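## Task

Move the cardboard tube that is on the desk onto the floor of the tray on that desk so that no part of it sticks out past the tray's walls. At the end the tray has to lie flat with nearly all of it still resting on the desk, the robot must have released the tube and pulled away, and the robot must not have tipped over or be left leaning. The result only counts if it stays in place without the robot supporting it.

## Robot and tools

ROBOT. A wheeled base that can drive forward/back and spin in place but never sideways, a central column, a head with a tilting camera pair, and two six-joint arms (left_, right_), each ending in a two-finger gripper. Folded, it measures 0.73 m long, 0.62 m wide and 1.88 m tall; the front is 0.40 m ahead of the column. A loose object may occasionally get nudged by something external.

FRAMES. Base frame: origin on the floor under the column, between the drive wheels; x forward, y to the left, z up, in metres. left_hand and right_hand are reported in this frame as the point where the fingers meet (tips are 8 mm further); the hand's z axis is the finger direction, its y axis runs along the opening. Odometry frame = base frame at the start of the scene.

execute_actions. Argument actions is a list holding one action or nothing (empty = just report state and images). An action may contain base, joints, or both, plus optional speeds; the motions begin together and may finish at different times. base holds exactly one key: translate_m, a relative drive in metres, positive forward, -3 to 3; or rotate_rad, a relative turn in radians, positive counter-clockwise seen from above, -3.2 to 3.2. joints is a map of absolute targets by joint name: head_tilt_rad -0.61 to 1.308 (0 about level, positive looks down); per arm joint1 -2.879 to 2.879, joint2 0 to 3.141, joint3 0 to 3.019, joint4 -1.692 to 1.57, joint5 -1.57 to 1.57 (positive swings the hand to the robot's right), joint6 -2.094 to 2.094 (hand roll, positive clockwise seen from behind), all in radians; left_gripper_m / right_gripper_m 0 to 0.093, the fingertip gap in metres. speeds can cap translate_m (0.05 to 0.8 m/s) and rotate_rad (0.1 to 1 rad/s) for that action; maxima are the defaults, and base moves needing more than 8.667 s are refused. Arms ignore speeds. Any unknown key or out-of-range number refuses the whole call. cameras: list from cam_head_left, cam_head_right, cam_left_wrist, cam_right_wrist, nav_camera, or all; omitted/null = all, [] = none. No action runs past 15 s. A joint left out may still be driving to an earlier target.

wait(seconds 0 to 10) lets time pass and returns the same report. zoom_image(camera, region [x0,y0,x1,y1] pixels, top-left origin, at most 504x504) enlarges part of that camera's latest full image. finished_scene(scene) ends the current scene irreversibly and says whether it succeeded; pass the current scene number. Answering without a tool call ends everything.

ARM GEOMETRY. With joint1 at -1.57 (left) or 1.57 (right) and joints 5, 6 at 0, an arm sits in a forward-pointing vertical plane 0.23 m beside the column. Let a = j2 - 0.35, b = 1.05 + j2 - j3, c = b - j4 (c = 1.57 means fingers straight down). Hand is about 0.12 + 0.39 sin a + 0.38 cos b + 0.25 cos c m ahead and 1.46 + 0.39 cos a - 0.38 sin b - 0.25 sin c m up; e.g. j2, j3, j4 = 0.93, 0.78, 0.14 gives 0.60 ahead, 1.21 up. Reality tends to be up to 5 cm lower and nearer the column (about 12 cm with heavy or extended loads); trust left_hand/right_hand. Reach is about 1 m from the shoulder, lowest about 0.47 m up; the floor is out of reach. Fingers-down load guide: 3.2 kg near 0.4 m ahead, 0.65-1.2 m up; 2 kg to 0.6 m ahead; 1 kg to 0.8 m ahead at 0.9-1.2 m; 0.3 kg to 0.6 m ahead up to 1.6 m. Up to 0.2 kg tolerates fingers only 0.35 rad below horizontal. Small target changes (under 0.03 rad, 0.08 for joints 2 and 3) may not move a joint; to touch gently, step about 0.05 rad per call from your previous target.

GRIPPER. Fingers 7 cm long; outside width is the gap plus 1 cm at the tips and plus 5 cm at the base; housing 10 x 7 cm; wrist camera 9 cm behind the tips, protruding 11 cm on one side. To grasp, command a gap smaller than the object (off_target is then normal). A reported gap staying 0.002 m or more above target means something is held. Opening against walls can lift the container.

RESULT LINES. base_status/joint_status: done, off_target (stopped short, may keep pushing), contact_stop (base only, wheel stalled: back off 0.05 m before retrying or turning), time_out, not_followed. "joint command not followed" plus a cause line means a safety check blocked arm targets (near other arm, body, or an obstacle); back each moved joint off by at least 0.05 rad, or move the other arm, or drive away. on_its_own lists uncommanded behaviour; "held at" is a held target, not position. Blocked arms keep pushing; ease them by resending their reported positions (a held load then sags slightly). Also reported: joint_positions, joint torques, motor_effort (wheels only, percent, peak in brackets, noisy), wheel_motors_off, base_odometry (wheel-based, counts slip), turned_by_wheels vs turned_by_imu (a gap over about 4% and at least 0.05 rad means a collision or slip), base_tilt in degrees (forward, right; about 1 degree bias), Motor temperatures per arm joint, MOTOR HOT from 85 C, OVER-TEMPERATURE FAULT at 100 C (that arm drops; keys then show limit_stop_at_motor_heat; resend targets).

CAMERAS. Head pair and nav_camera are 896x504 pinhole with radial distortion; wrist cameras are 504x504 fisheye. Calibration lists K, distortion and T_world_to_cam mapping base frame to camera; expect small errors, larger for wrist cameras.

AVOID. Arms striking or pressing on each other (can end the run), especially near the centre line or at speed. Dropping, slamming or shoving objects. Pushing the base into things for about 3 s, which cuts the wheel motors for 2 s. Desk edges between 0.30 and 1.20 m high can slide over the base and hit the column; reverse 0.05 m if the robot leans back (forward tilt falling by 0.5 degrees or more). Long heavy holds, which overheat motors, especially with joint5 far to one side. Finish with grippers open and the robot withdrawn.

Each tool is called after "Emit:" as a command line: name --argument value for each argument, lists and objects as JSON in quotes; but a table of rows of numbers goes row by row, as --pt "numbers of a row", without its own name.

## Session

I'll start by looking at the current state of the scene.

Emit:
execute_actions --actions '[]'

Scene clock: 0.00 s.
Joint torques (N m, as the arm reports them, + toward a larger angle): no reading
Motor temperatures (°C, as the motors report them): left_arm=[30 28 29 28 29 30] | right_arm=[29 27 29 30 29 31]
base_odometry: x=+0.000 y=+0.000 heading=+0.000 (m, m, rad; odometry frame)
turned_by_wheels: +0.000 (rad since the last result)
turned_by_imu: +0.000 (rad since the last result)
base_tilt: forward=+0.0 right=+0.0 (deg)
base_status: not commanded
joint_positions: head_tilt_rad=+0.889 left_joint1_rad=-1.579 left_joint2_rad=+0.881 left_joint3_rad=+0.365 left_joint4_rad=-0.947 left_joint5_rad=+0.000 left_joint6_rad=+0.039 left_gripper_m=+0.094 right_joint1_rad=+1.569 right_joint2_rad=+0.865 right_joint3_rad=+0.399 right_joint4_rad=-0.974 right_joint5_rad=+0.039 right_joint6_rad=+0.039 right_gripper_m=+0.094
joint_status: not commanded
wheel_motors_off: 0
motor_effort: left_wheel=+0 right_wheel=+2 (%)
left_hand: x=+0.1247 y=+0.2231 z=+1.2602 quat_wxyz=(+0.452, -0.021, -0.892, +0.011) (m; base frame)
right_hand: x=+0.1421 y=-0.2325 z=+1.2595 quat_wxyz=(+0.441, -0.009, -0.897, +0.027) (m; base frame)
pictures: cam_head_left, cam_head_right, cam_left_wrist, cam_right_wrist, nav_camera
Images, in order (width x height): cam_head_left 896x504, cam_head_right 896x504, cam_left_wrist 504x504, cam_right_wrist 504x504, nav_camera 896x504.

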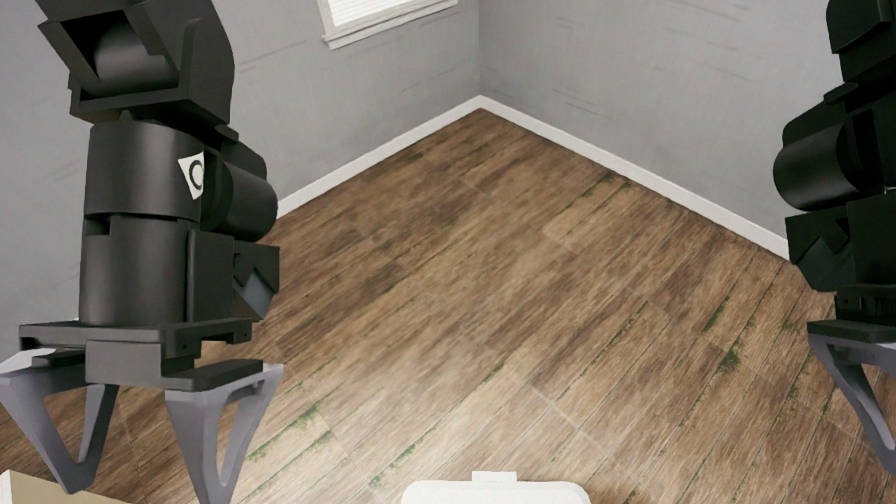

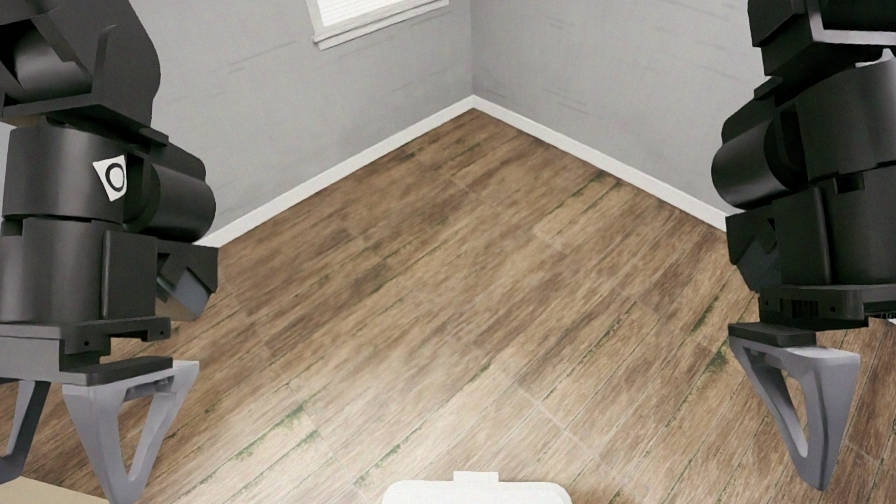

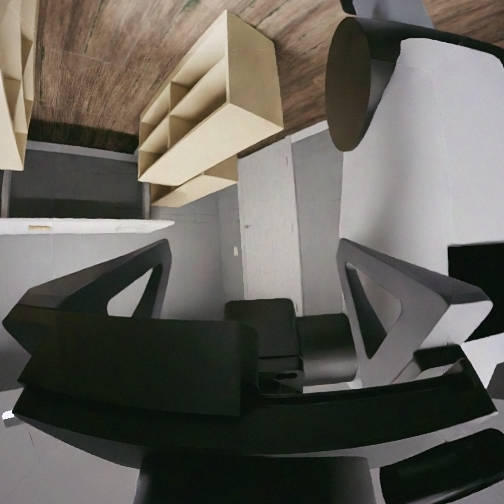

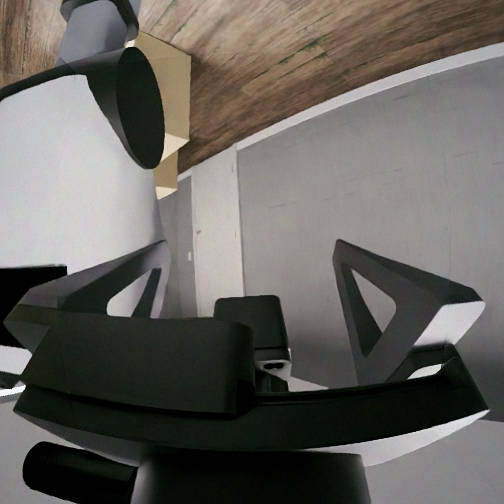

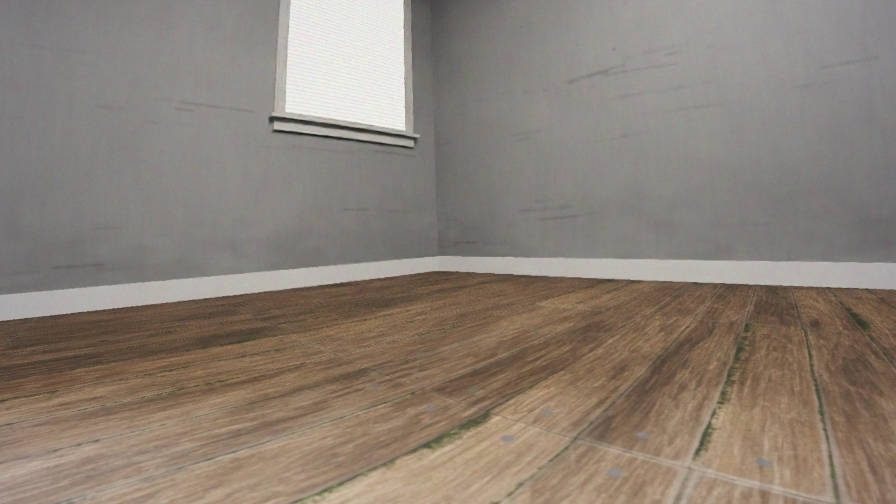

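Emit:
zoom_image --camera "cam_left_wrist" --region '[0, 0, 300, 300]'

Region (0, 0, 300, 300) of cam_left_wrist's 504x504 image, scaled by 1.680, with more detail than that image has.

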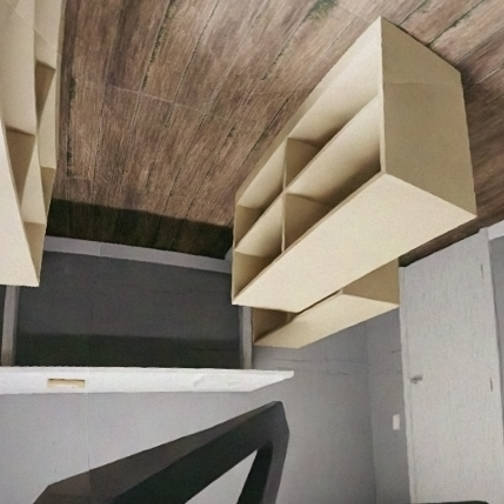

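Emit:
execute_actions --actions '[{"base": {"rotate_rad": 2.3}, "joints": {"head_tilt_rad": 0.5}}]' --cameras '["cam_head_left", "cam_head_right", "nav_camera"]'

Scene clock: 25.60 s.
Joint torques (N m, as the arm reports them, + toward a larger angle): left_arm=[-0.59 -7.69 -0.97 -1.2  -0.07  0.04] | right_arm=[ 1.47 -4.55 -0.85 -1.41 -0.02  0.  ]
Motor temperatures (°C, as the motors report them): left_arm=[30 28 29 28 29 30] | right_arm=[29 28 29 30 29 31]
base_odometry: x=+0.000 y=+0.000 heading=+2.299 (m, m, rad; odometry frame)
turned_by_wheels: +2.299 (rad since the last result)
turned_by_imu: +2.297 (rad since the last result)
base_tilt: forward=+0.0 right=+0.0 (deg)
base_status: done
joint_positions: head_tilt_rad=+0.518 left_joint1_rad=-1.579 left_joint2_rad=+0.881 left_joint3_rad=+0.365 left_joint4_rad=-0.947 left_joint5_rad=+0.000 left_joint6_rad=+0.039 left_gripper_m=+0.094 right_joint1_rad=+1.569 right_joint2_rad=+0.865 right_joint3_rad=+0.399 right_joint4_rad=-0.974 right_joint5_rad=+0.039 right_joint6_rad=+0.039 right_gripper_m=+0.094
joint_status: all done
wheel_motors_off: 0
motor_effort: left_wheel=-5(42) right_wheel=+6(39) (%)
left_hand: x=+0.1247 y=+0.2231 z=+1.2602 quat_wxyz=(+0.452, -0.021, -0.892, +0.011) (m; base frame)
right_hand: x=+0.1421 y=-0.2325 z=+1.2595 quat_wxyz=(+0.441, -0.009, -0.897, +0.027) (m; base frame)
pictures: cam_head_left, cam_head_right, nav_camera
camera_calibration (this result's frames):
cam_head_left: T_world_to_cam=[[0.0640338, -0.996246, -0.0582499, 0.113075], [-0.478643, 0.0205578, -0.877769, 1.37294], [0.875671, 0.0840878, -0.47553, 0.605792], [0, 0, 0, 1]] pos_world=[0.119432, 0.0334868, 1.49978]
cam_head_right: T_world_to_cam=[[0.0628985, -0.996837, -0.0485714, 0.0475301], [-0.478234, 0.0126122, -0.878142, 1.37409], [0.875977, 0.0784623, -0.475928, 0.603014], [0, 0, 0, 1]] pos_world=[0.125918, -0.0172644, 1.49594]
Images, in order (width x height): cam_head_left 896x504, cam_head_right 896x504, nav_camera 896x504.

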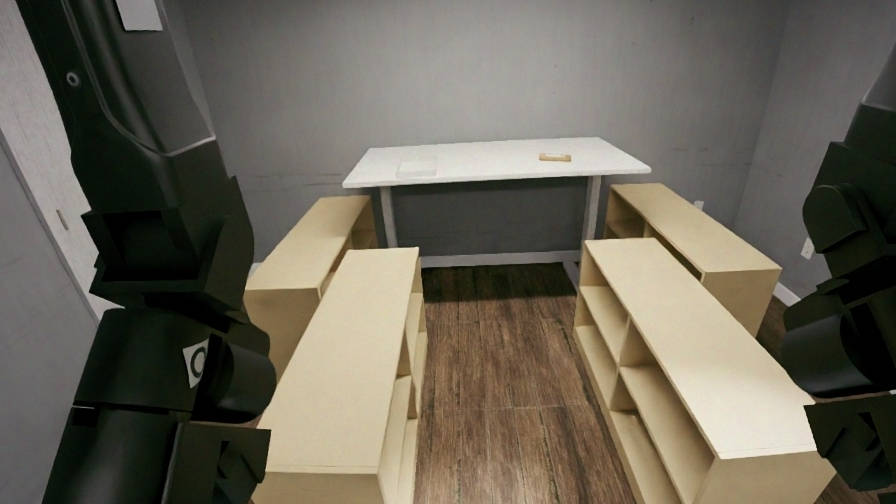

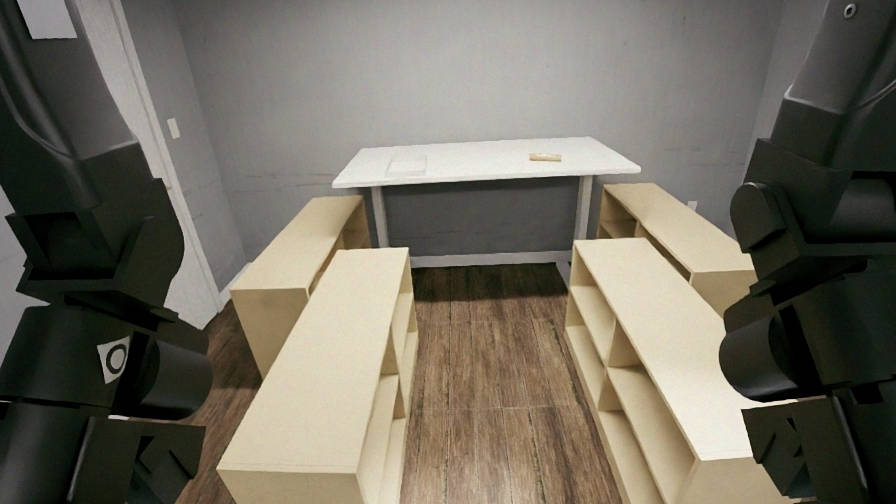

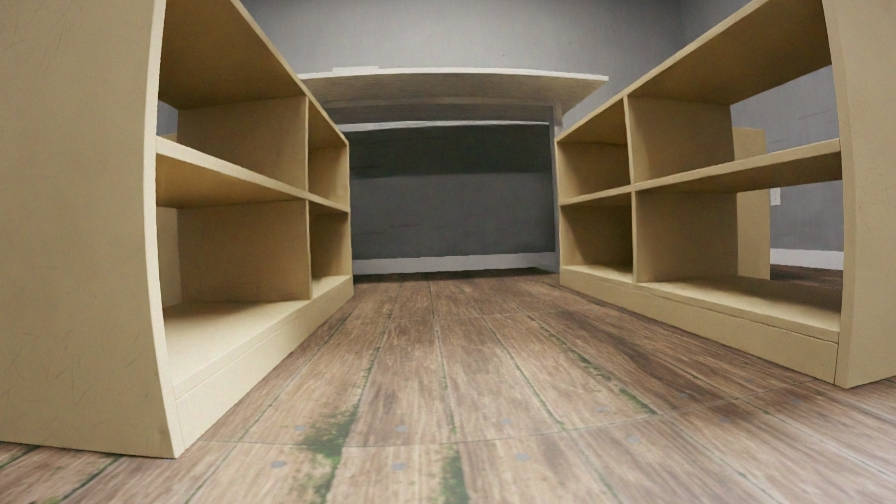

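Emit:
zoom_image --camera "nav_camera" --region '[300, 220, 620, 340]'

Emit:
zoom_image --camera "cam_head_left" --region '[330, 120, 670, 290]'

Region (300, 220, 620, 340) of nav_camera's 896x504 image, scaled by 1.575, with more detail than that image has; it fills the top 189 rows of this view, and the rest is white.

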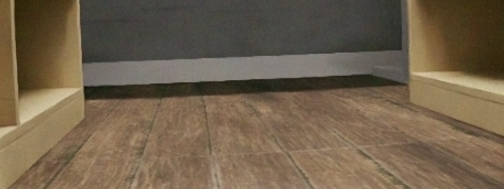

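Region (330, 120, 670, 290) of cam_head_left's 896x504 image, scaled by 1.482, with more detail than that image has.

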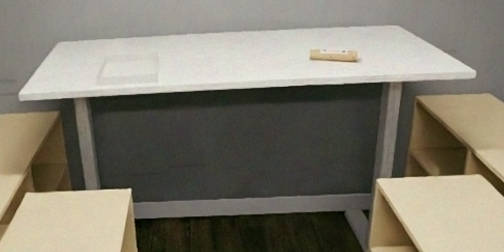

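Emit:
zoom_image --camera "cam_head_left" --region '[350, 220, 750, 504]'

Emit:
zoom_image --camera "nav_camera" --region '[740, 320, 896, 420]'

Emit:
zoom_image --camera "nav_camera" --region '[120, 400, 280, 500]'

Region (350, 220, 750, 504) of cam_head_left's 896x504 image, scaled by 1.260, with more detail than that image has; it fills the top 358 rows of this view, and the rest is white.

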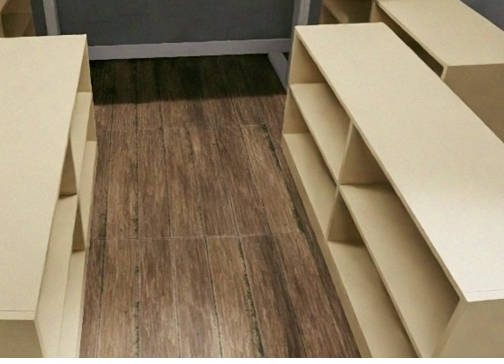

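Region (740, 320, 896, 420) of nav_camera's 896x504 image, scaled by 3.231, with more detail than that image has; it fills the top 323 rows of this view, and the rest is white.

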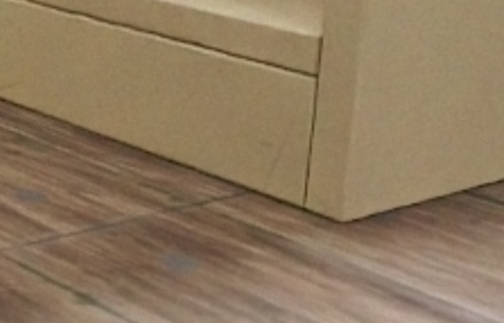

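Region (120, 400, 280, 500) of nav_camera's 896x504 image, scaled by 3.150, with more detail than that image has; it fills the top 315 rows of this view, and the rest is white.

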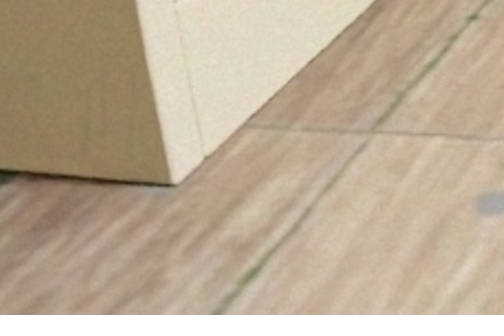

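Emit:
execute_actions --actions '[{"base": {"rotate_rad": -0.5}}]' --cameras '[]'

Emit:
execute_actions --actions '[{"base": {"translate_m": 0.28}}]' --cameras '[]'

Emit:
execute_actions --actions '[{"base": {"rotate_rad": 0.535}, "joints": {"head_tilt_rad": 0.75}}]' --cameras '["cam_head_left", "nav_camera"]'

Scene clock: 138.97 s.
Joint torques (N m, as the arm reports them, + toward a larger angle): left_arm=[-0.41 -7.74 -1.06 -1.22 -0.07  0.02] | right_arm=[ 1.86 -4.5  -0.7  -1.35  0.    0.02]
Motor temperatures (°C, as the motors report them): left_arm=[30 29 29 28 29 30] | right_arm=[29 28 29 30 29 31]
base_odometry: x=+0.000 y=+0.000 heading=+1.800 (m, m, rad; odometry frame)
turned_by_wheels: -0.499 (rad since the last result)
turned_by_imu: -0.503 (rad since the last result)
base_tilt: forward=+0.0 right=+0.0 (deg)
base_status: done
joint_positions: head_tilt_rad=+0.518 left_joint1_rad=-1.579 left_joint2_rad=+0.881 left_joint3_rad=+0.365 left_joint4_rad=-0.947 left_joint5_rad=+0.000 left_joint6_rad=+0.039 left_gripper_m=+0.094 right_joint1_rad=+1.569 right_joint2_rad=+0.865 right_joint3_rad=+0.399 right_joint4_rad=-0.974 right_joint5_rad=+0.039 right_joint6_rad=+0.039 right_gripper_m=+0.094
joint_status: not commanded
wheel_motors_off: 0
motor_effort: left_wheel=+0(22) right_wheel=-3(26) (%)
left_hand: x=+0.1247 y=+0.2231 z=+1.2602 quat_wxyz=(+0.452, -0.021, -0.892, +0.011) (m; base frame)
right_hand: x=+0.1421 y=-0.2325 z=+1.2595 quat_wxyz=(+0.441, -0.009, -0.897, +0.027) (m; base frame)
pictures: none
No camera images: the call's "cameras" was empty. Leave "cameras" out to get every camera's image.

Scene clock: 140.87 s.
Joint torques (N m, as the arm reports them, + toward a larger angle): left_arm=[-0.47 -7.81 -1.06 -1.15 -0.06  0.04] | right_arm=[ 1.66 -4.26 -0.85 -1.4   0.    0.  ]
Motor temperatures (°C, as the motors report them): left_arm=[30 29 29 28 29 30] | right_arm=[29 28 29 30 29 31]
base_odometry: x=-0.064 y=+0.273 heading=+1.803 (m, m, rad; odometry frame)
turned_by_wheels: +0.003 (rad since the last result)
turned_by_imu: +0.002 (rad since the last result)
base_tilt: forward=+0.0 right=+0.0 (deg)
base_status: done
joint_positions: head_tilt_rad=+0.518 left_joint1_rad=-1.579 left_joint2_rad=+0.881 left_joint3_rad=+0.366 left_joint4_rad=-0.947 left_joint5_rad=+0.000 left_joint6_rad=+0.039 left_gripper_m=+0.094 right_joint1_rad=+1.569 right_joint2_rad=+0.864 right_joint3_rad=+0.400 right_joint4_rad=-0.974 right_joint5_rad=+0.039 right_joint6_rad=+0.039 right_gripper_m=+0.094
joint_status: not commanded
wheel_motors_off: 0
motor_effort: left_wheel=+2(67) right_wheel=-1(61) (%)
left_hand: x=+0.1252 y=+0.2231 z=+1.2600 quat_wxyz=(+0.452, -0.021, -0.892, +0.011) (m; base frame)
right_hand: x=+0.1427 y=-0.2325 z=+1.2593 quat_wxyz=(+0.441, -0.009, -0.897, +0.027) (m; base frame)
pictures: none
No camera images: the call's "cameras" was empty. Leave "cameras" out to get every camera's image.

Scene clock: 142.90 s.
Joint torques (N m, as the arm reports them, + toward a larger angle): left_arm=[-0.74 -7.73 -1.06 -1.16 -0.09  0.04] | right_arm=[ 1.63 -4.79 -0.71 -1.33  0.    0.02]
Motor temperatures (°C, as the motors report them): left_arm=[30 29 29 28 29 30] | right_arm=[29 28 29 30 29 31]
base_odometry: x=-0.064 y=+0.273 heading=+2.336 (m, m, rad; odometry frame)
turned_by_wheels: +0.534 (rad since the last result)
turned_by_imu: +0.531 (rad since the last result)
base_tilt: forward=+0.0 right=+0.0 (deg)
base_status: done
joint_positions: head_tilt_rad=+0.752 left_joint1_rad=-1.579 left_joint2_rad=+0.881 left_joint3_rad=+0.366 left_joint4_rad=-0.947 left_joint5_rad=+0.000 left_joint6_rad=+0.039 left_gripper_m=+0.094 right_joint1_rad=+1.569 right_joint2_rad=+0.864 right_joint3_rad=+0.400 right_joint4_rad=-0.974 right_joint5_rad=+0.039 right_joint6_rad=+0.039 right_gripper_m=+0.094
joint_status: all done
wheel_motors_off: 0
motor_effort: left_wheel=-5(54) right_wheel=+6(44) (%)
left_hand: x=+0.1252 y=+0.2231 z=+1.2600 quat_wxyz=(+0.452, -0.021, -0.892, +0.011) (m; base frame)
right_hand: x=+0.1425 y=-0.2325 z=+1.2594 quat_wxyz=(+0.441, -0.009, -0.897, +0.027) (m; base frame)
pictures: cam_head_left, nav_camera
camera_calibration (this result's frames):
cam_head_left: T_world_to_cam=[[0.0487843, -0.996246, -0.0715085, 0.134256], [-0.669106, 0.0205578, -0.742883, 1.17474], [0.741564, 0.0840878, -0.665591, 0.905191], [0, 0, 0, 1]] pos_world=[0.108216, 0.0334868, 1.48478]
Images, in order (width x height): cam_head_left 896x504, nav_camera 896x504.

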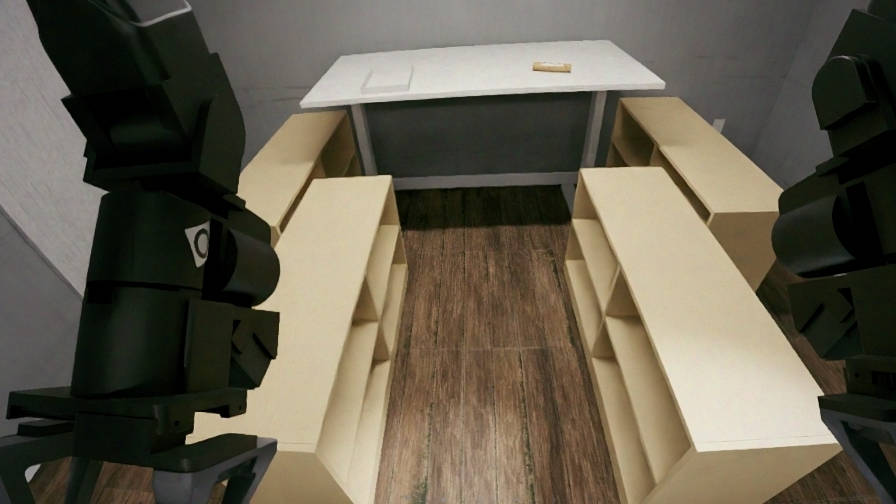

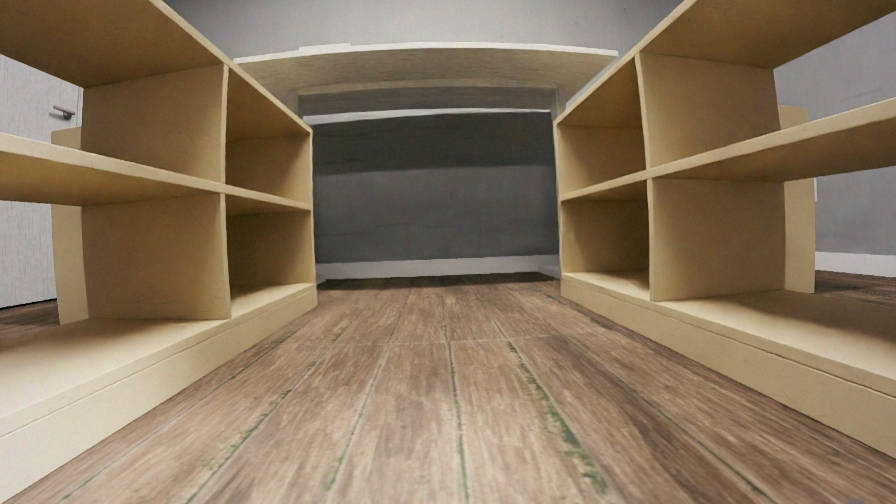

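Emit:
zoom_image --camera "nav_camera" --region '[280, 240, 600, 360]'

Emit:
zoom_image --camera "cam_head_left" --region '[330, 160, 680, 504]'

Region (280, 240, 600, 360) of nav_camera's 896x504 image, scaled by 1.575, with more detail than that image has; it fills the top 189 rows of this view, and the rest is white.

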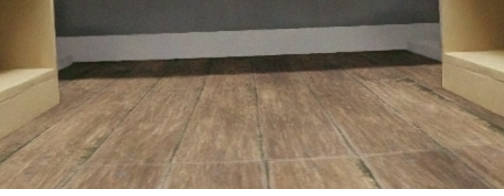

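Region (330, 160, 680, 504) of cam_head_left's 896x504 image, scaled by 1.440, with more detail than that image has; it fills the top 495 rows of this view, and the rest is white.

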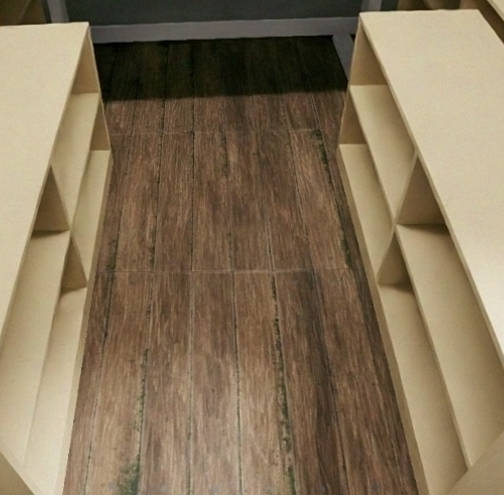

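Emit:
execute_actions --actions '[{"base": {"translate_m": 1.2}, "joints": {"head_tilt_rad": 0.85}}]' --cameras '["cam_head_left", "cam_head_right", "nav_camera"]'

Scene clock: 183.50 s.
Joint torques (N m, as the arm reports them, + toward a larger angle): left_arm=[-0.71 -7.9  -1.07 -1.19 -0.07  0.03] | right_arm=[ 1.66 -4.77 -0.91 -1.41 -0.03  0.01]
Motor temperatures (°C, as the motors report them): left_arm=[30 29 29 28 29 30] | right_arm=[29 28 29 30 29 31]
base_odometry: x=-0.896 y=+1.138 heading=+2.337 (m, m, rad; odometry frame)
turned_by_wheels: +0.001 (rad since the last result)
turned_by_imu: -0.002 (rad since the last result)
base_tilt: forward=+0.0 right=+0.0 (deg)
base_status: done
joint_positions: head_tilt_rad=+0.852 left_joint1_rad=-1.579 left_joint2_rad=+0.881 left_joint3_rad=+0.366 left_joint4_rad=-0.947 left_joint5_rad=+0.000 left_joint6_rad=+0.039 left_gripper_m=+0.094 right_joint1_rad=+1.569 right_joint2_rad=+0.864 right_joint3_rad=+0.400 right_joint4_rad=-0.974 right_joint5_rad=+0.039 right_joint6_rad=+0.039 right_gripper_m=+0.094
joint_status: all done
wheel_motors_off: 0
motor_effort: left_wheel=+1(57) right_wheel=-1(58) (%)
left_hand: x=+0.1250 y=+0.2231 z=+1.2601 quat_wxyz=(+0.452, -0.021, -0.892, +0.011) (m; base frame)
right_hand: x=+0.1427 y=-0.2325 z=+1.2594 quat_wxyz=(+0.440, -0.009, -0.897, +0.027) (m; base frame)
pictures: cam_head_left, cam_head_right, nav_camera
camera_calibration (this result's frames):
cam_head_left: T_world_to_cam=[[0.0414055, -0.996246, -0.0760195, 0.141572], [-0.739894, 0.0205578, -0.67241, 1.06975], [0.671448, 0.0840878, -0.736265, 1.01753], [0, 0, 0, 1]] pos_world=[0.102416, 0.0334868, 1.47925]
cam_head_right: T_world_to_cam=[[0.0435051, -0.996837, -0.0665035, 0.0761152], [-0.739629, 0.0126122, -0.672896, 1.07108], [0.671607, 0.0784623, -0.736741, 1.01488], [0, 0, 0, 1]] pos_world=[0.107285, -0.0172644, 1.47349]
Images, in order (width x height): cam_head_left 896x504, cam_head_right 896x504, nav_camera 896x504.

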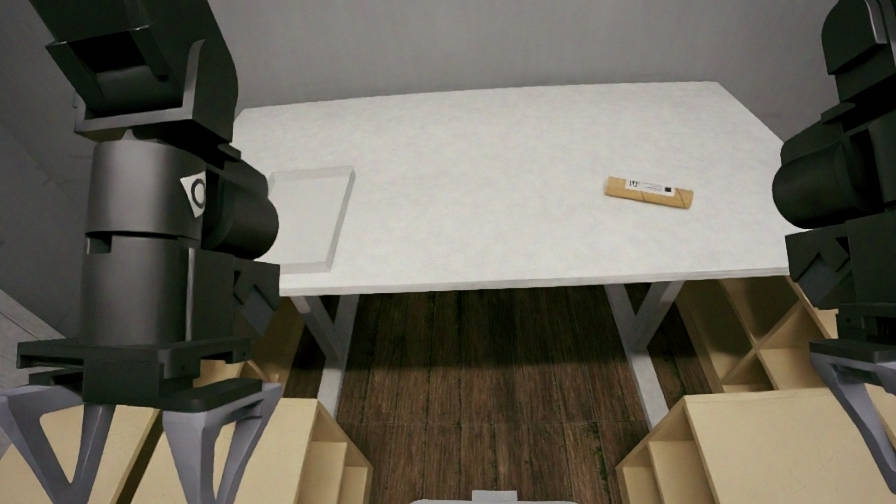

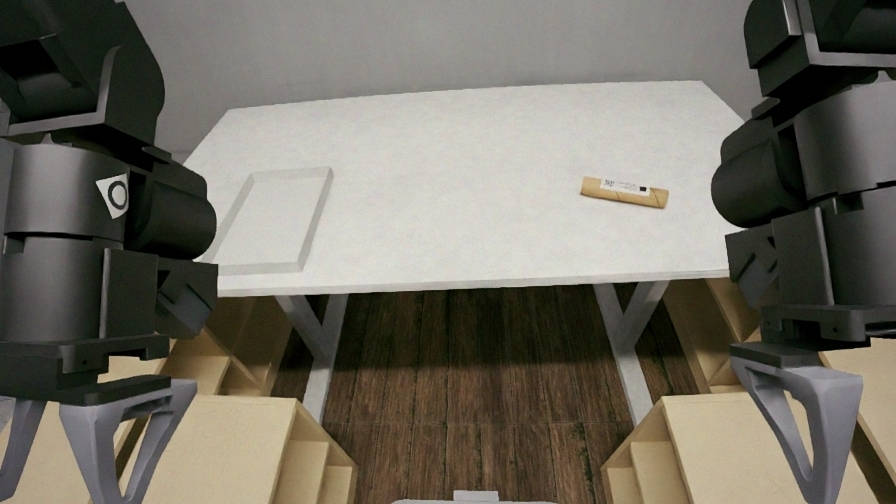

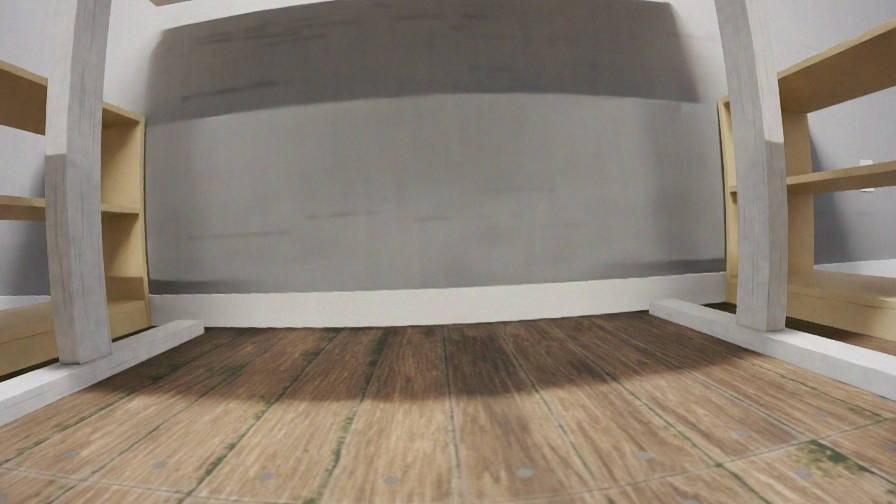

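Emit:
zoom_image --camera "cam_head_left" --region '[580, 150, 720, 240]'

Emit:
zoom_image --camera "cam_head_right" --region '[555, 150, 695, 240]'

Emit:
zoom_image --camera "cam_head_right" --region '[180, 140, 380, 310]'

Emit:
zoom_image --camera "cam_head_left" --region '[220, 140, 420, 310]'

Region (580, 150, 720, 240) of cam_head_left's 896x504 image, scaled by 3.600, with more detail than that image has; it fills the top 324 rows of this view, and the rest is white.

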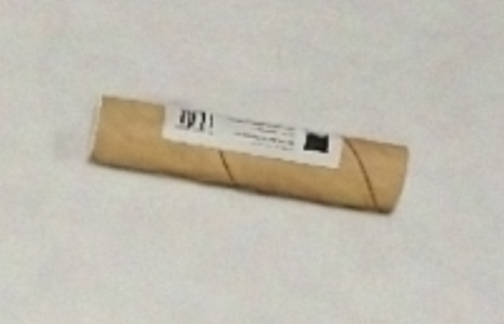

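Region (555, 150, 695, 240) of cam_head_right's 896x504 image, scaled by 3.600, with more detail than that image has; it fills the top 324 rows of this view, and the rest is white.

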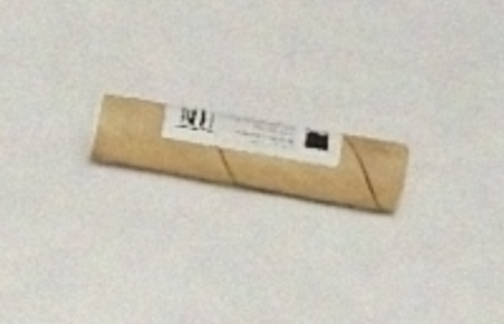

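Region (180, 140, 380, 310) of cam_head_right's 896x504 image, scaled by 2.520, with more detail than that image has; it fills the top 428 rows of this view, and the rest is white.

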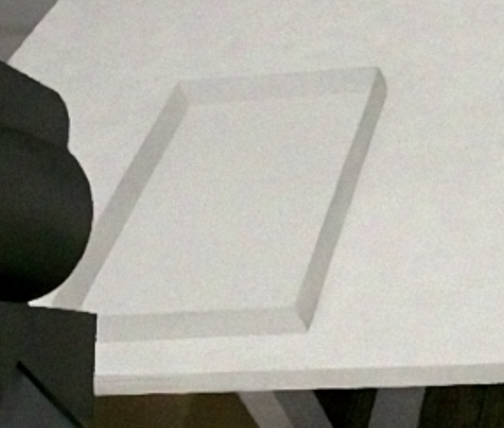

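Region (220, 140, 420, 310) of cam_head_left's 896x504 image, scaled by 2.520, with more detail than that image has; it fills the top 428 rows of this view, and the rest is white.

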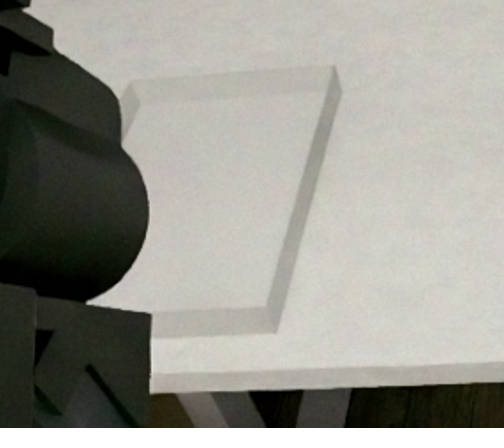

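Emit:
execute_actions --actions '[{"base": {"translate_m": 0.2}, "joints": {"head_tilt_rad": 1.3, "right_joint1_rad": 1.57, "right_joint2_rad": 1.383, "right_joint3_rad": 1.326, "right_joint4_rad": -0.464, "right_joint5_rad": 0.0, "right_joint6_rad": 1.725}}]' --cameras '["cam_head_left", "cam_head_right", "cam_right_wrist"]'

Scene clock: 305.27 s.
Joint torques (N m, as the arm reports them, + toward a larger angle): left_arm=[-0.71 -7.42 -1.21 -1.17 -0.07  0.03] | right_arm=[  1.89 -14.52   4.36   0.48  -0.11   0.08]
Motor temperatures (°C, as the motors report them): left_arm=[30 29 29 28 29 30] | right_arm=[29 29 29 30 29 31]
base_odometry: x=-1.035 y=+1.282 heading=+2.338 (m, m, rad; odometry frame)
turned_by_wheels: +0.001 (rad since the last result)
turned_by_imu: -0.001 (rad since the last result)
base_tilt: forward=+0.0 right=+0.0 (deg)
base_status: done
joint_positions: head_tilt_rad=+1.297 left_joint1_rad=-1.579 left_joint2_rad=+0.881 left_joint3_rad=+0.368 left_joint4_rad=-0.947 left_joint5_rad=+0.000 left_joint6_rad=+0.039 left_gripper_m=+0.094 right_joint1_rad=+1.569 right_joint2_rad=+1.379 right_joint3_rad=+1.325 right_joint4_rad=-0.470 right_joint5_rad=+0.004 right_joint6_rad=+1.715 right_gripper_m=+0.095
joint_status: all done
wheel_motors_off: 0
motor_effort: left_wheel=+3(34) right_wheel=-1(38) (%)
left_hand: x=+0.1260 y=+0.2231 z=+1.2597 quat_wxyz=(+0.451, -0.021, -0.892, +0.011) (m; base frame)
right_hand: x=+0.6273 y=-0.2270 z=+1.0669 quat_wxyz=(-0.002, -0.756, -0.654, +0.002) (m; base frame)
pictures: cam_head_left, cam_head_right, cam_right_wrist
camera_calibration (this result's frames):
cam_head_left: T_world_to_cam=[[0.00465851, -0.996246, -0.0864388, 0.159455], [-0.957251, 0.0205578, -0.288527, 0.489436], [0.289221, 0.0840878, -0.953562, 1.37128], [0, 0, 0, 1]] pos_world=[0.0711666, 0.0334868, 1.4626]
cam_head_right: T_world_to_cam=[[0.0106491, -0.996837, -0.0787528, 0.0966219], [-0.957222, 0.0126122, -0.28908, 0.49088], [0.289159, 0.0784623, -0.95406, 1.36868], [0, 0, 0, 1]] pos_world=[0.0730863, -0.0172644, 1.45531]
cam_right_wrist: T_world_to_cam=[[-0.990992, 0.13392, 0.000241387, 0.654559], [0.109518, 0.809379, 0.576985, -0.499507], [0.0770744, 0.571814, -0.816755, 1.07663], [0, 0, 0, 1]] pos_world=[0.620387, -0.298999, 1.16739]
Images, in order (width x height): cam_head_left 896x504, cam_head_right 896x504, cam_right_wrist 504x504.

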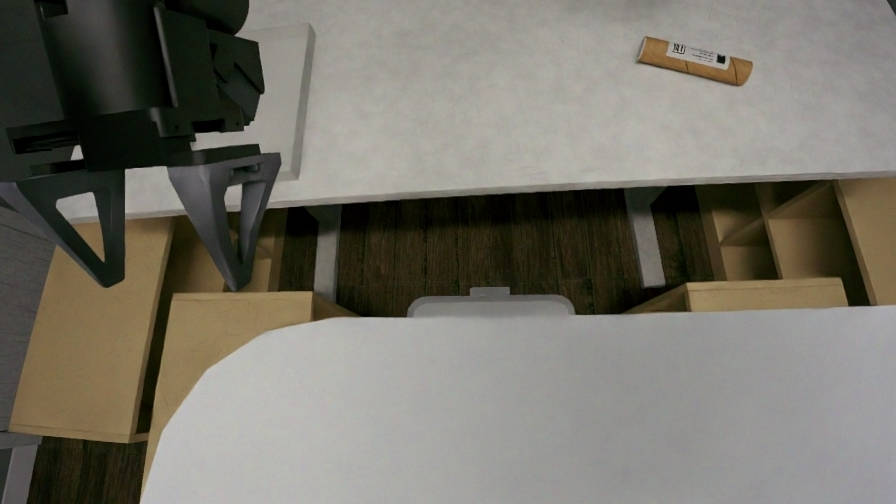

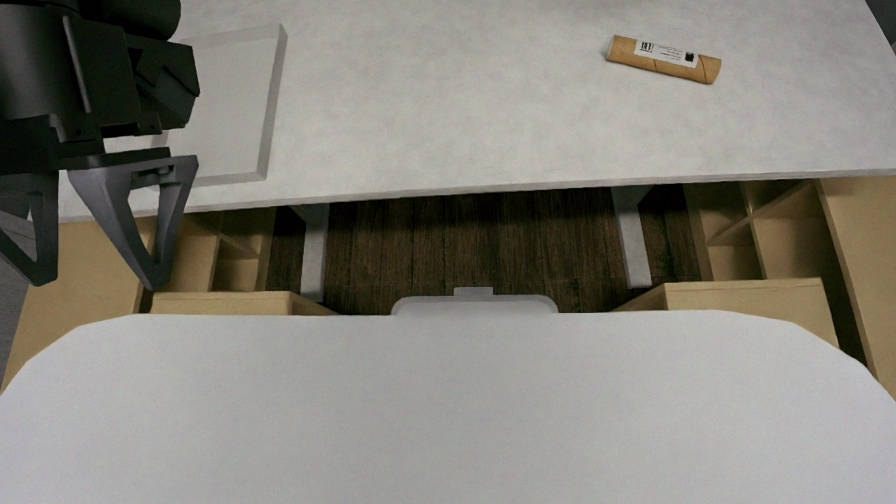

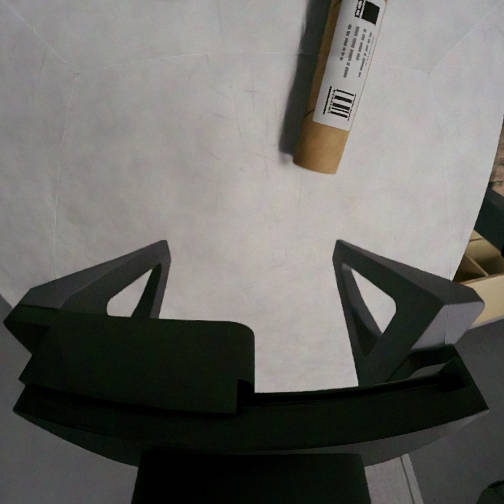

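Emit:
zoom_image --camera "cam_right_wrist" --region '[250, 0, 450, 200]'

Emit:
zoom_image --camera "cam_head_left" --region '[620, 20, 780, 110]'

Region (250, 0, 450, 200) of cam_right_wrist's 504x504 image, scaled by 2.520, with more detail than that image has.

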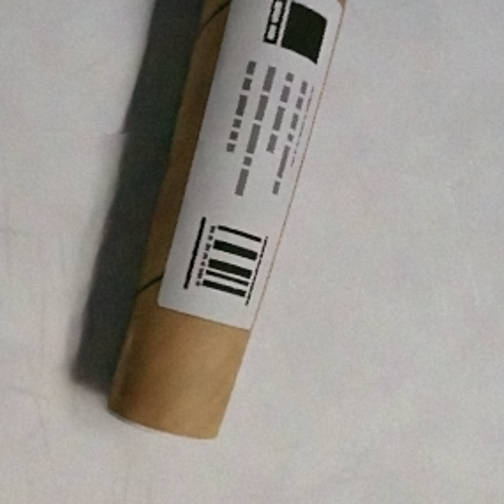

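Region (620, 20, 780, 110) of cam_head_left's 896x504 image, scaled by 3.150, with more detail than that image has; it fills the top 284 rows of this view, and the rest is white.

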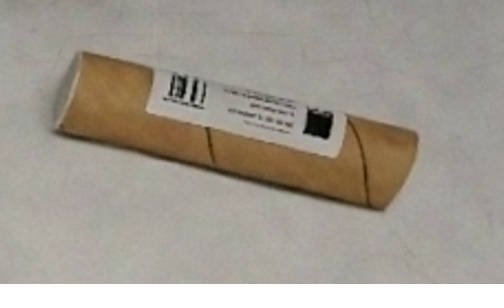

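Emit:
execute_actions --actions '[{"base": {"rotate_rad": -0.148}, "joints": {"head_tilt_rad": 0.9, "right_joint2_rad": 1.50, "right_joint3_rad": 1.265, "right_joint4_rad": -0.288, "right_joint6_rad": 1.73}}]' --cameras '["cam_head_left", "cam_right_wrist"]'

Scene clock: 359.53 s.
Joint torques (N m, as the arm reports them, + toward a larger angle): left_arm=[-0.87 -7.74 -1.24 -1.22 -0.08  0.03] | right_arm=[  1.47 -14.48   3.8    1.12  -0.08   0.11]
Motor temperatures (°C, as the motors report them): left_arm=[30 29 29 28 29 30] | right_arm=[29 33 30 30 29 31]
base_odometry: x=-1.035 y=+1.282 heading=+2.192 (m, m, rad; odometry frame)
turned_by_wheels: -0.146 (rad since the last result)
turned_by_imu: -0.147 (rad since the last result)
base_tilt: forward=+0.0 right=+0.0 (deg)
base_status: done
joint_positions: head_tilt_rad=+0.915 left_joint1_rad=-1.579 left_joint2_rad=+0.881 left_joint3_rad=+0.368 left_joint4_rad=-0.947 left_joint5_rad=+0.000 left_joint6_rad=+0.039 left_gripper_m=+0.094 right_joint1_rad=+1.568 right_joint2_rad=+1.512 right_joint3_rad=+1.251 right_joint4_rad=-0.305 right_joint5_rad=+0.003 right_joint6_rad=+1.720 right_gripper_m=+0.095
joint_status: all done
wheel_motors_off: 0
motor_effort: left_wheel=+0(38) right_wheel=+0(54) (%)
left_hand: x=+0.1260 y=+0.2231 z=+1.2597 quat_wxyz=(+0.451, -0.021, -0.892, +0.011) (m; base frame)
right_hand: x=+0.5658 y=-0.2280 z=+0.9931 quat_wxyz=(+0.012, -0.758, -0.652, +0.018) (m; base frame)
pictures: cam_head_left, cam_right_wrist
camera_calibration (this result's frames):
cam_head_left: T_world_to_cam=[[0.03655, -0.996246, -0.0784696, 0.145588], [-0.780658, 0.0205578, -0.62462, 0.99819], [0.623889, 0.0840878, -0.776976, 1.08261], [0, 0, 0, 1]] pos_world=[0.098497, 0.0334868, 1.47607]
cam_right_wrist: T_world_to_cam=[[-0.9892, 0.140079, 0.0431387, 0.551632], [0.139478, 0.809184, 0.57076, -0.460193], [0.0450443, 0.570613, -0.819983, 1.04264], [0, 0, 0, 1]] pos_world=[0.562896, -0.299835, 1.09381]
Images, in order (width x height): cam_head_left 896x504, cam_right_wrist 504x504.

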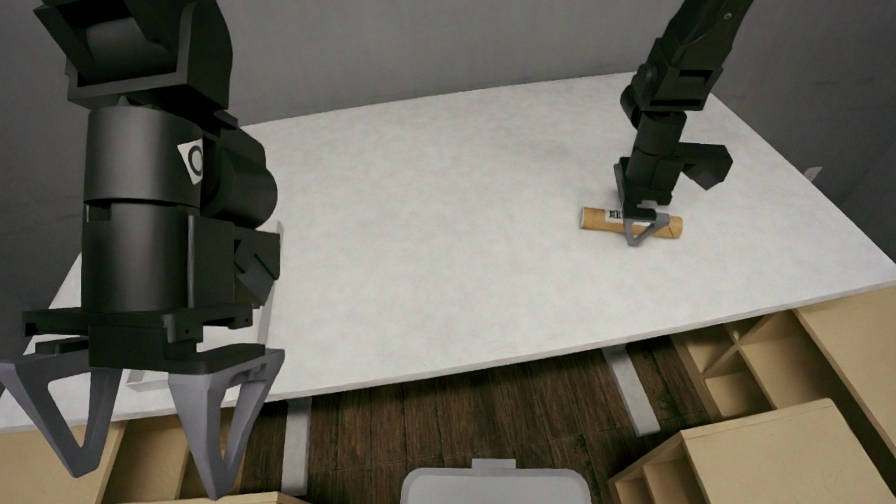

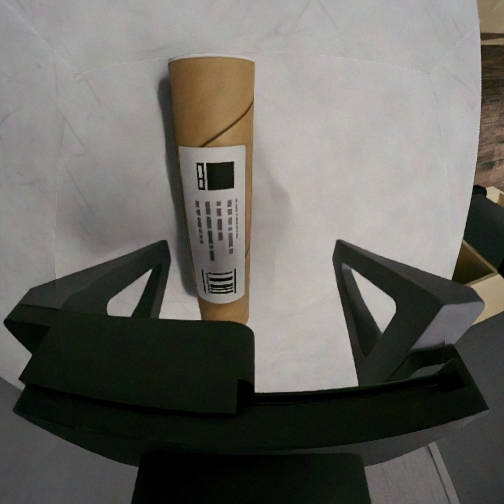

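Emit:
zoom_image --camera "cam_right_wrist" --region '[120, 40, 400, 340]'

Emit:
zoom_image --camera "cam_head_left" --region '[560, 140, 740, 270]'

Region (120, 40, 400, 340) of cam_right_wrist's 504x504 image, scaled by 1.680, with more detail than that image has; it fills the left 470 columns of this view, and the rest is white.

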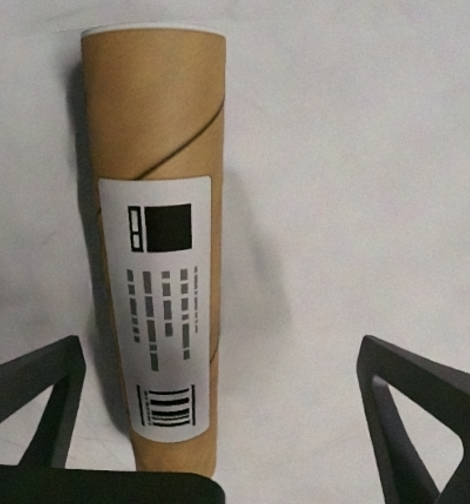

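Region (560, 140, 740, 270) of cam_head_left's 896x504 image, scaled by 2.800, with more detail than that image has.

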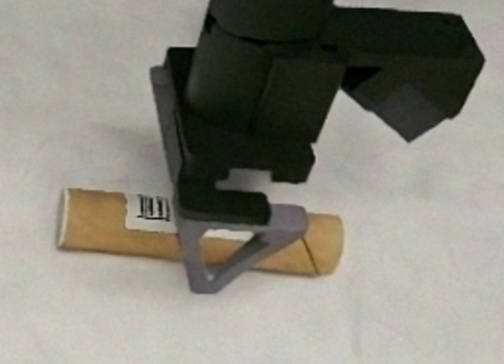

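Emit:
execute_actions --actions '[{"base": {"translate_m": 0.027}, "joints": {"right_joint4_rad": -0.245}}]' --cameras '["cam_right_wrist"]'

Scene clock: 427.80 s.
Joint torques (N m, as the arm reports them, + toward a larger angle): left_arm=[-0.92 -7.74 -0.96 -1.22 -0.07  0.04] | right_arm=[  1.58 -15.47   3.1    1.08  -0.08   0.09]
Motor temperatures (°C, as the motors report them): left_arm=[30 29 29 28 29 30] | right_arm=[29 34 30 30 29 31]
base_odometry: x=-1.050 y=+1.304 heading=+2.191 (m, m, rad; odometry frame)
turned_by_wheels: -0.001 (rad since the last result)
turned_by_imu: -0.003 (rad since the last result)
base_tilt: forward=+0.1 right=+0.0 (deg)
base_status: done
joint_positions: head_tilt_rad=+0.914 left_joint1_rad=-1.579 left_joint2_rad=+0.881 left_joint3_rad=+0.366 left_joint4_rad=-0.947 left_joint5_rad=+0.000 left_joint6_rad=+0.039 left_gripper_m=+0.094 right_joint1_rad=+1.569 right_joint2_rad=+1.507 right_joint3_rad=+1.261 right_joint4_rad=-0.259 right_joint5_rad=+0.003 right_joint6_rad=+1.720 right_gripper_m=+0.095
joint_status: all done
wheel_motors_off: 0
motor_effort: left_wheel=+1(40) right_wheel=+1(62) (%)
left_hand: x=+0.1250 y=+0.2231 z=+1.2601 quat_wxyz=(+0.452, -0.021, -0.892, +0.011) (m; base frame)
right_hand: x=+0.5859 y=-0.2273 z=+0.9965 quat_wxyz=(-0.008, -0.758, -0.652, -0.005) (m; base frame)
pictures: cam_right_wrist
camera_calibration (this result's frames):
cam_right_wrist: T_world_to_cam=[[-0.990079, 0.139369, -0.0179116, 0.632435], [0.103368, 0.808744, 0.579006, -0.452686], [0.0951814, 0.57141, -0.815127, 1.01009], [0, 0, 0, 1]] pos_world=[0.576813, -0.299208, 1.09678]
Images, in order (width x height): cam_right_wrist 504x504.

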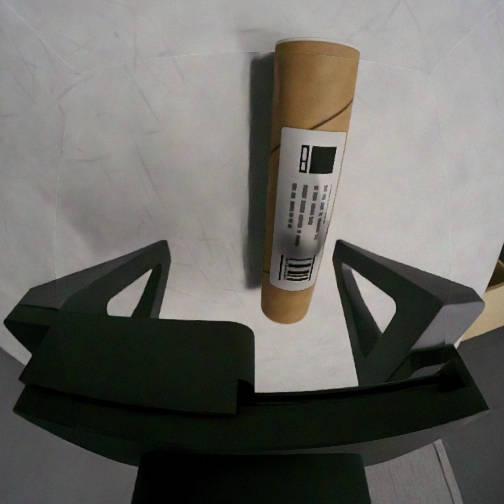

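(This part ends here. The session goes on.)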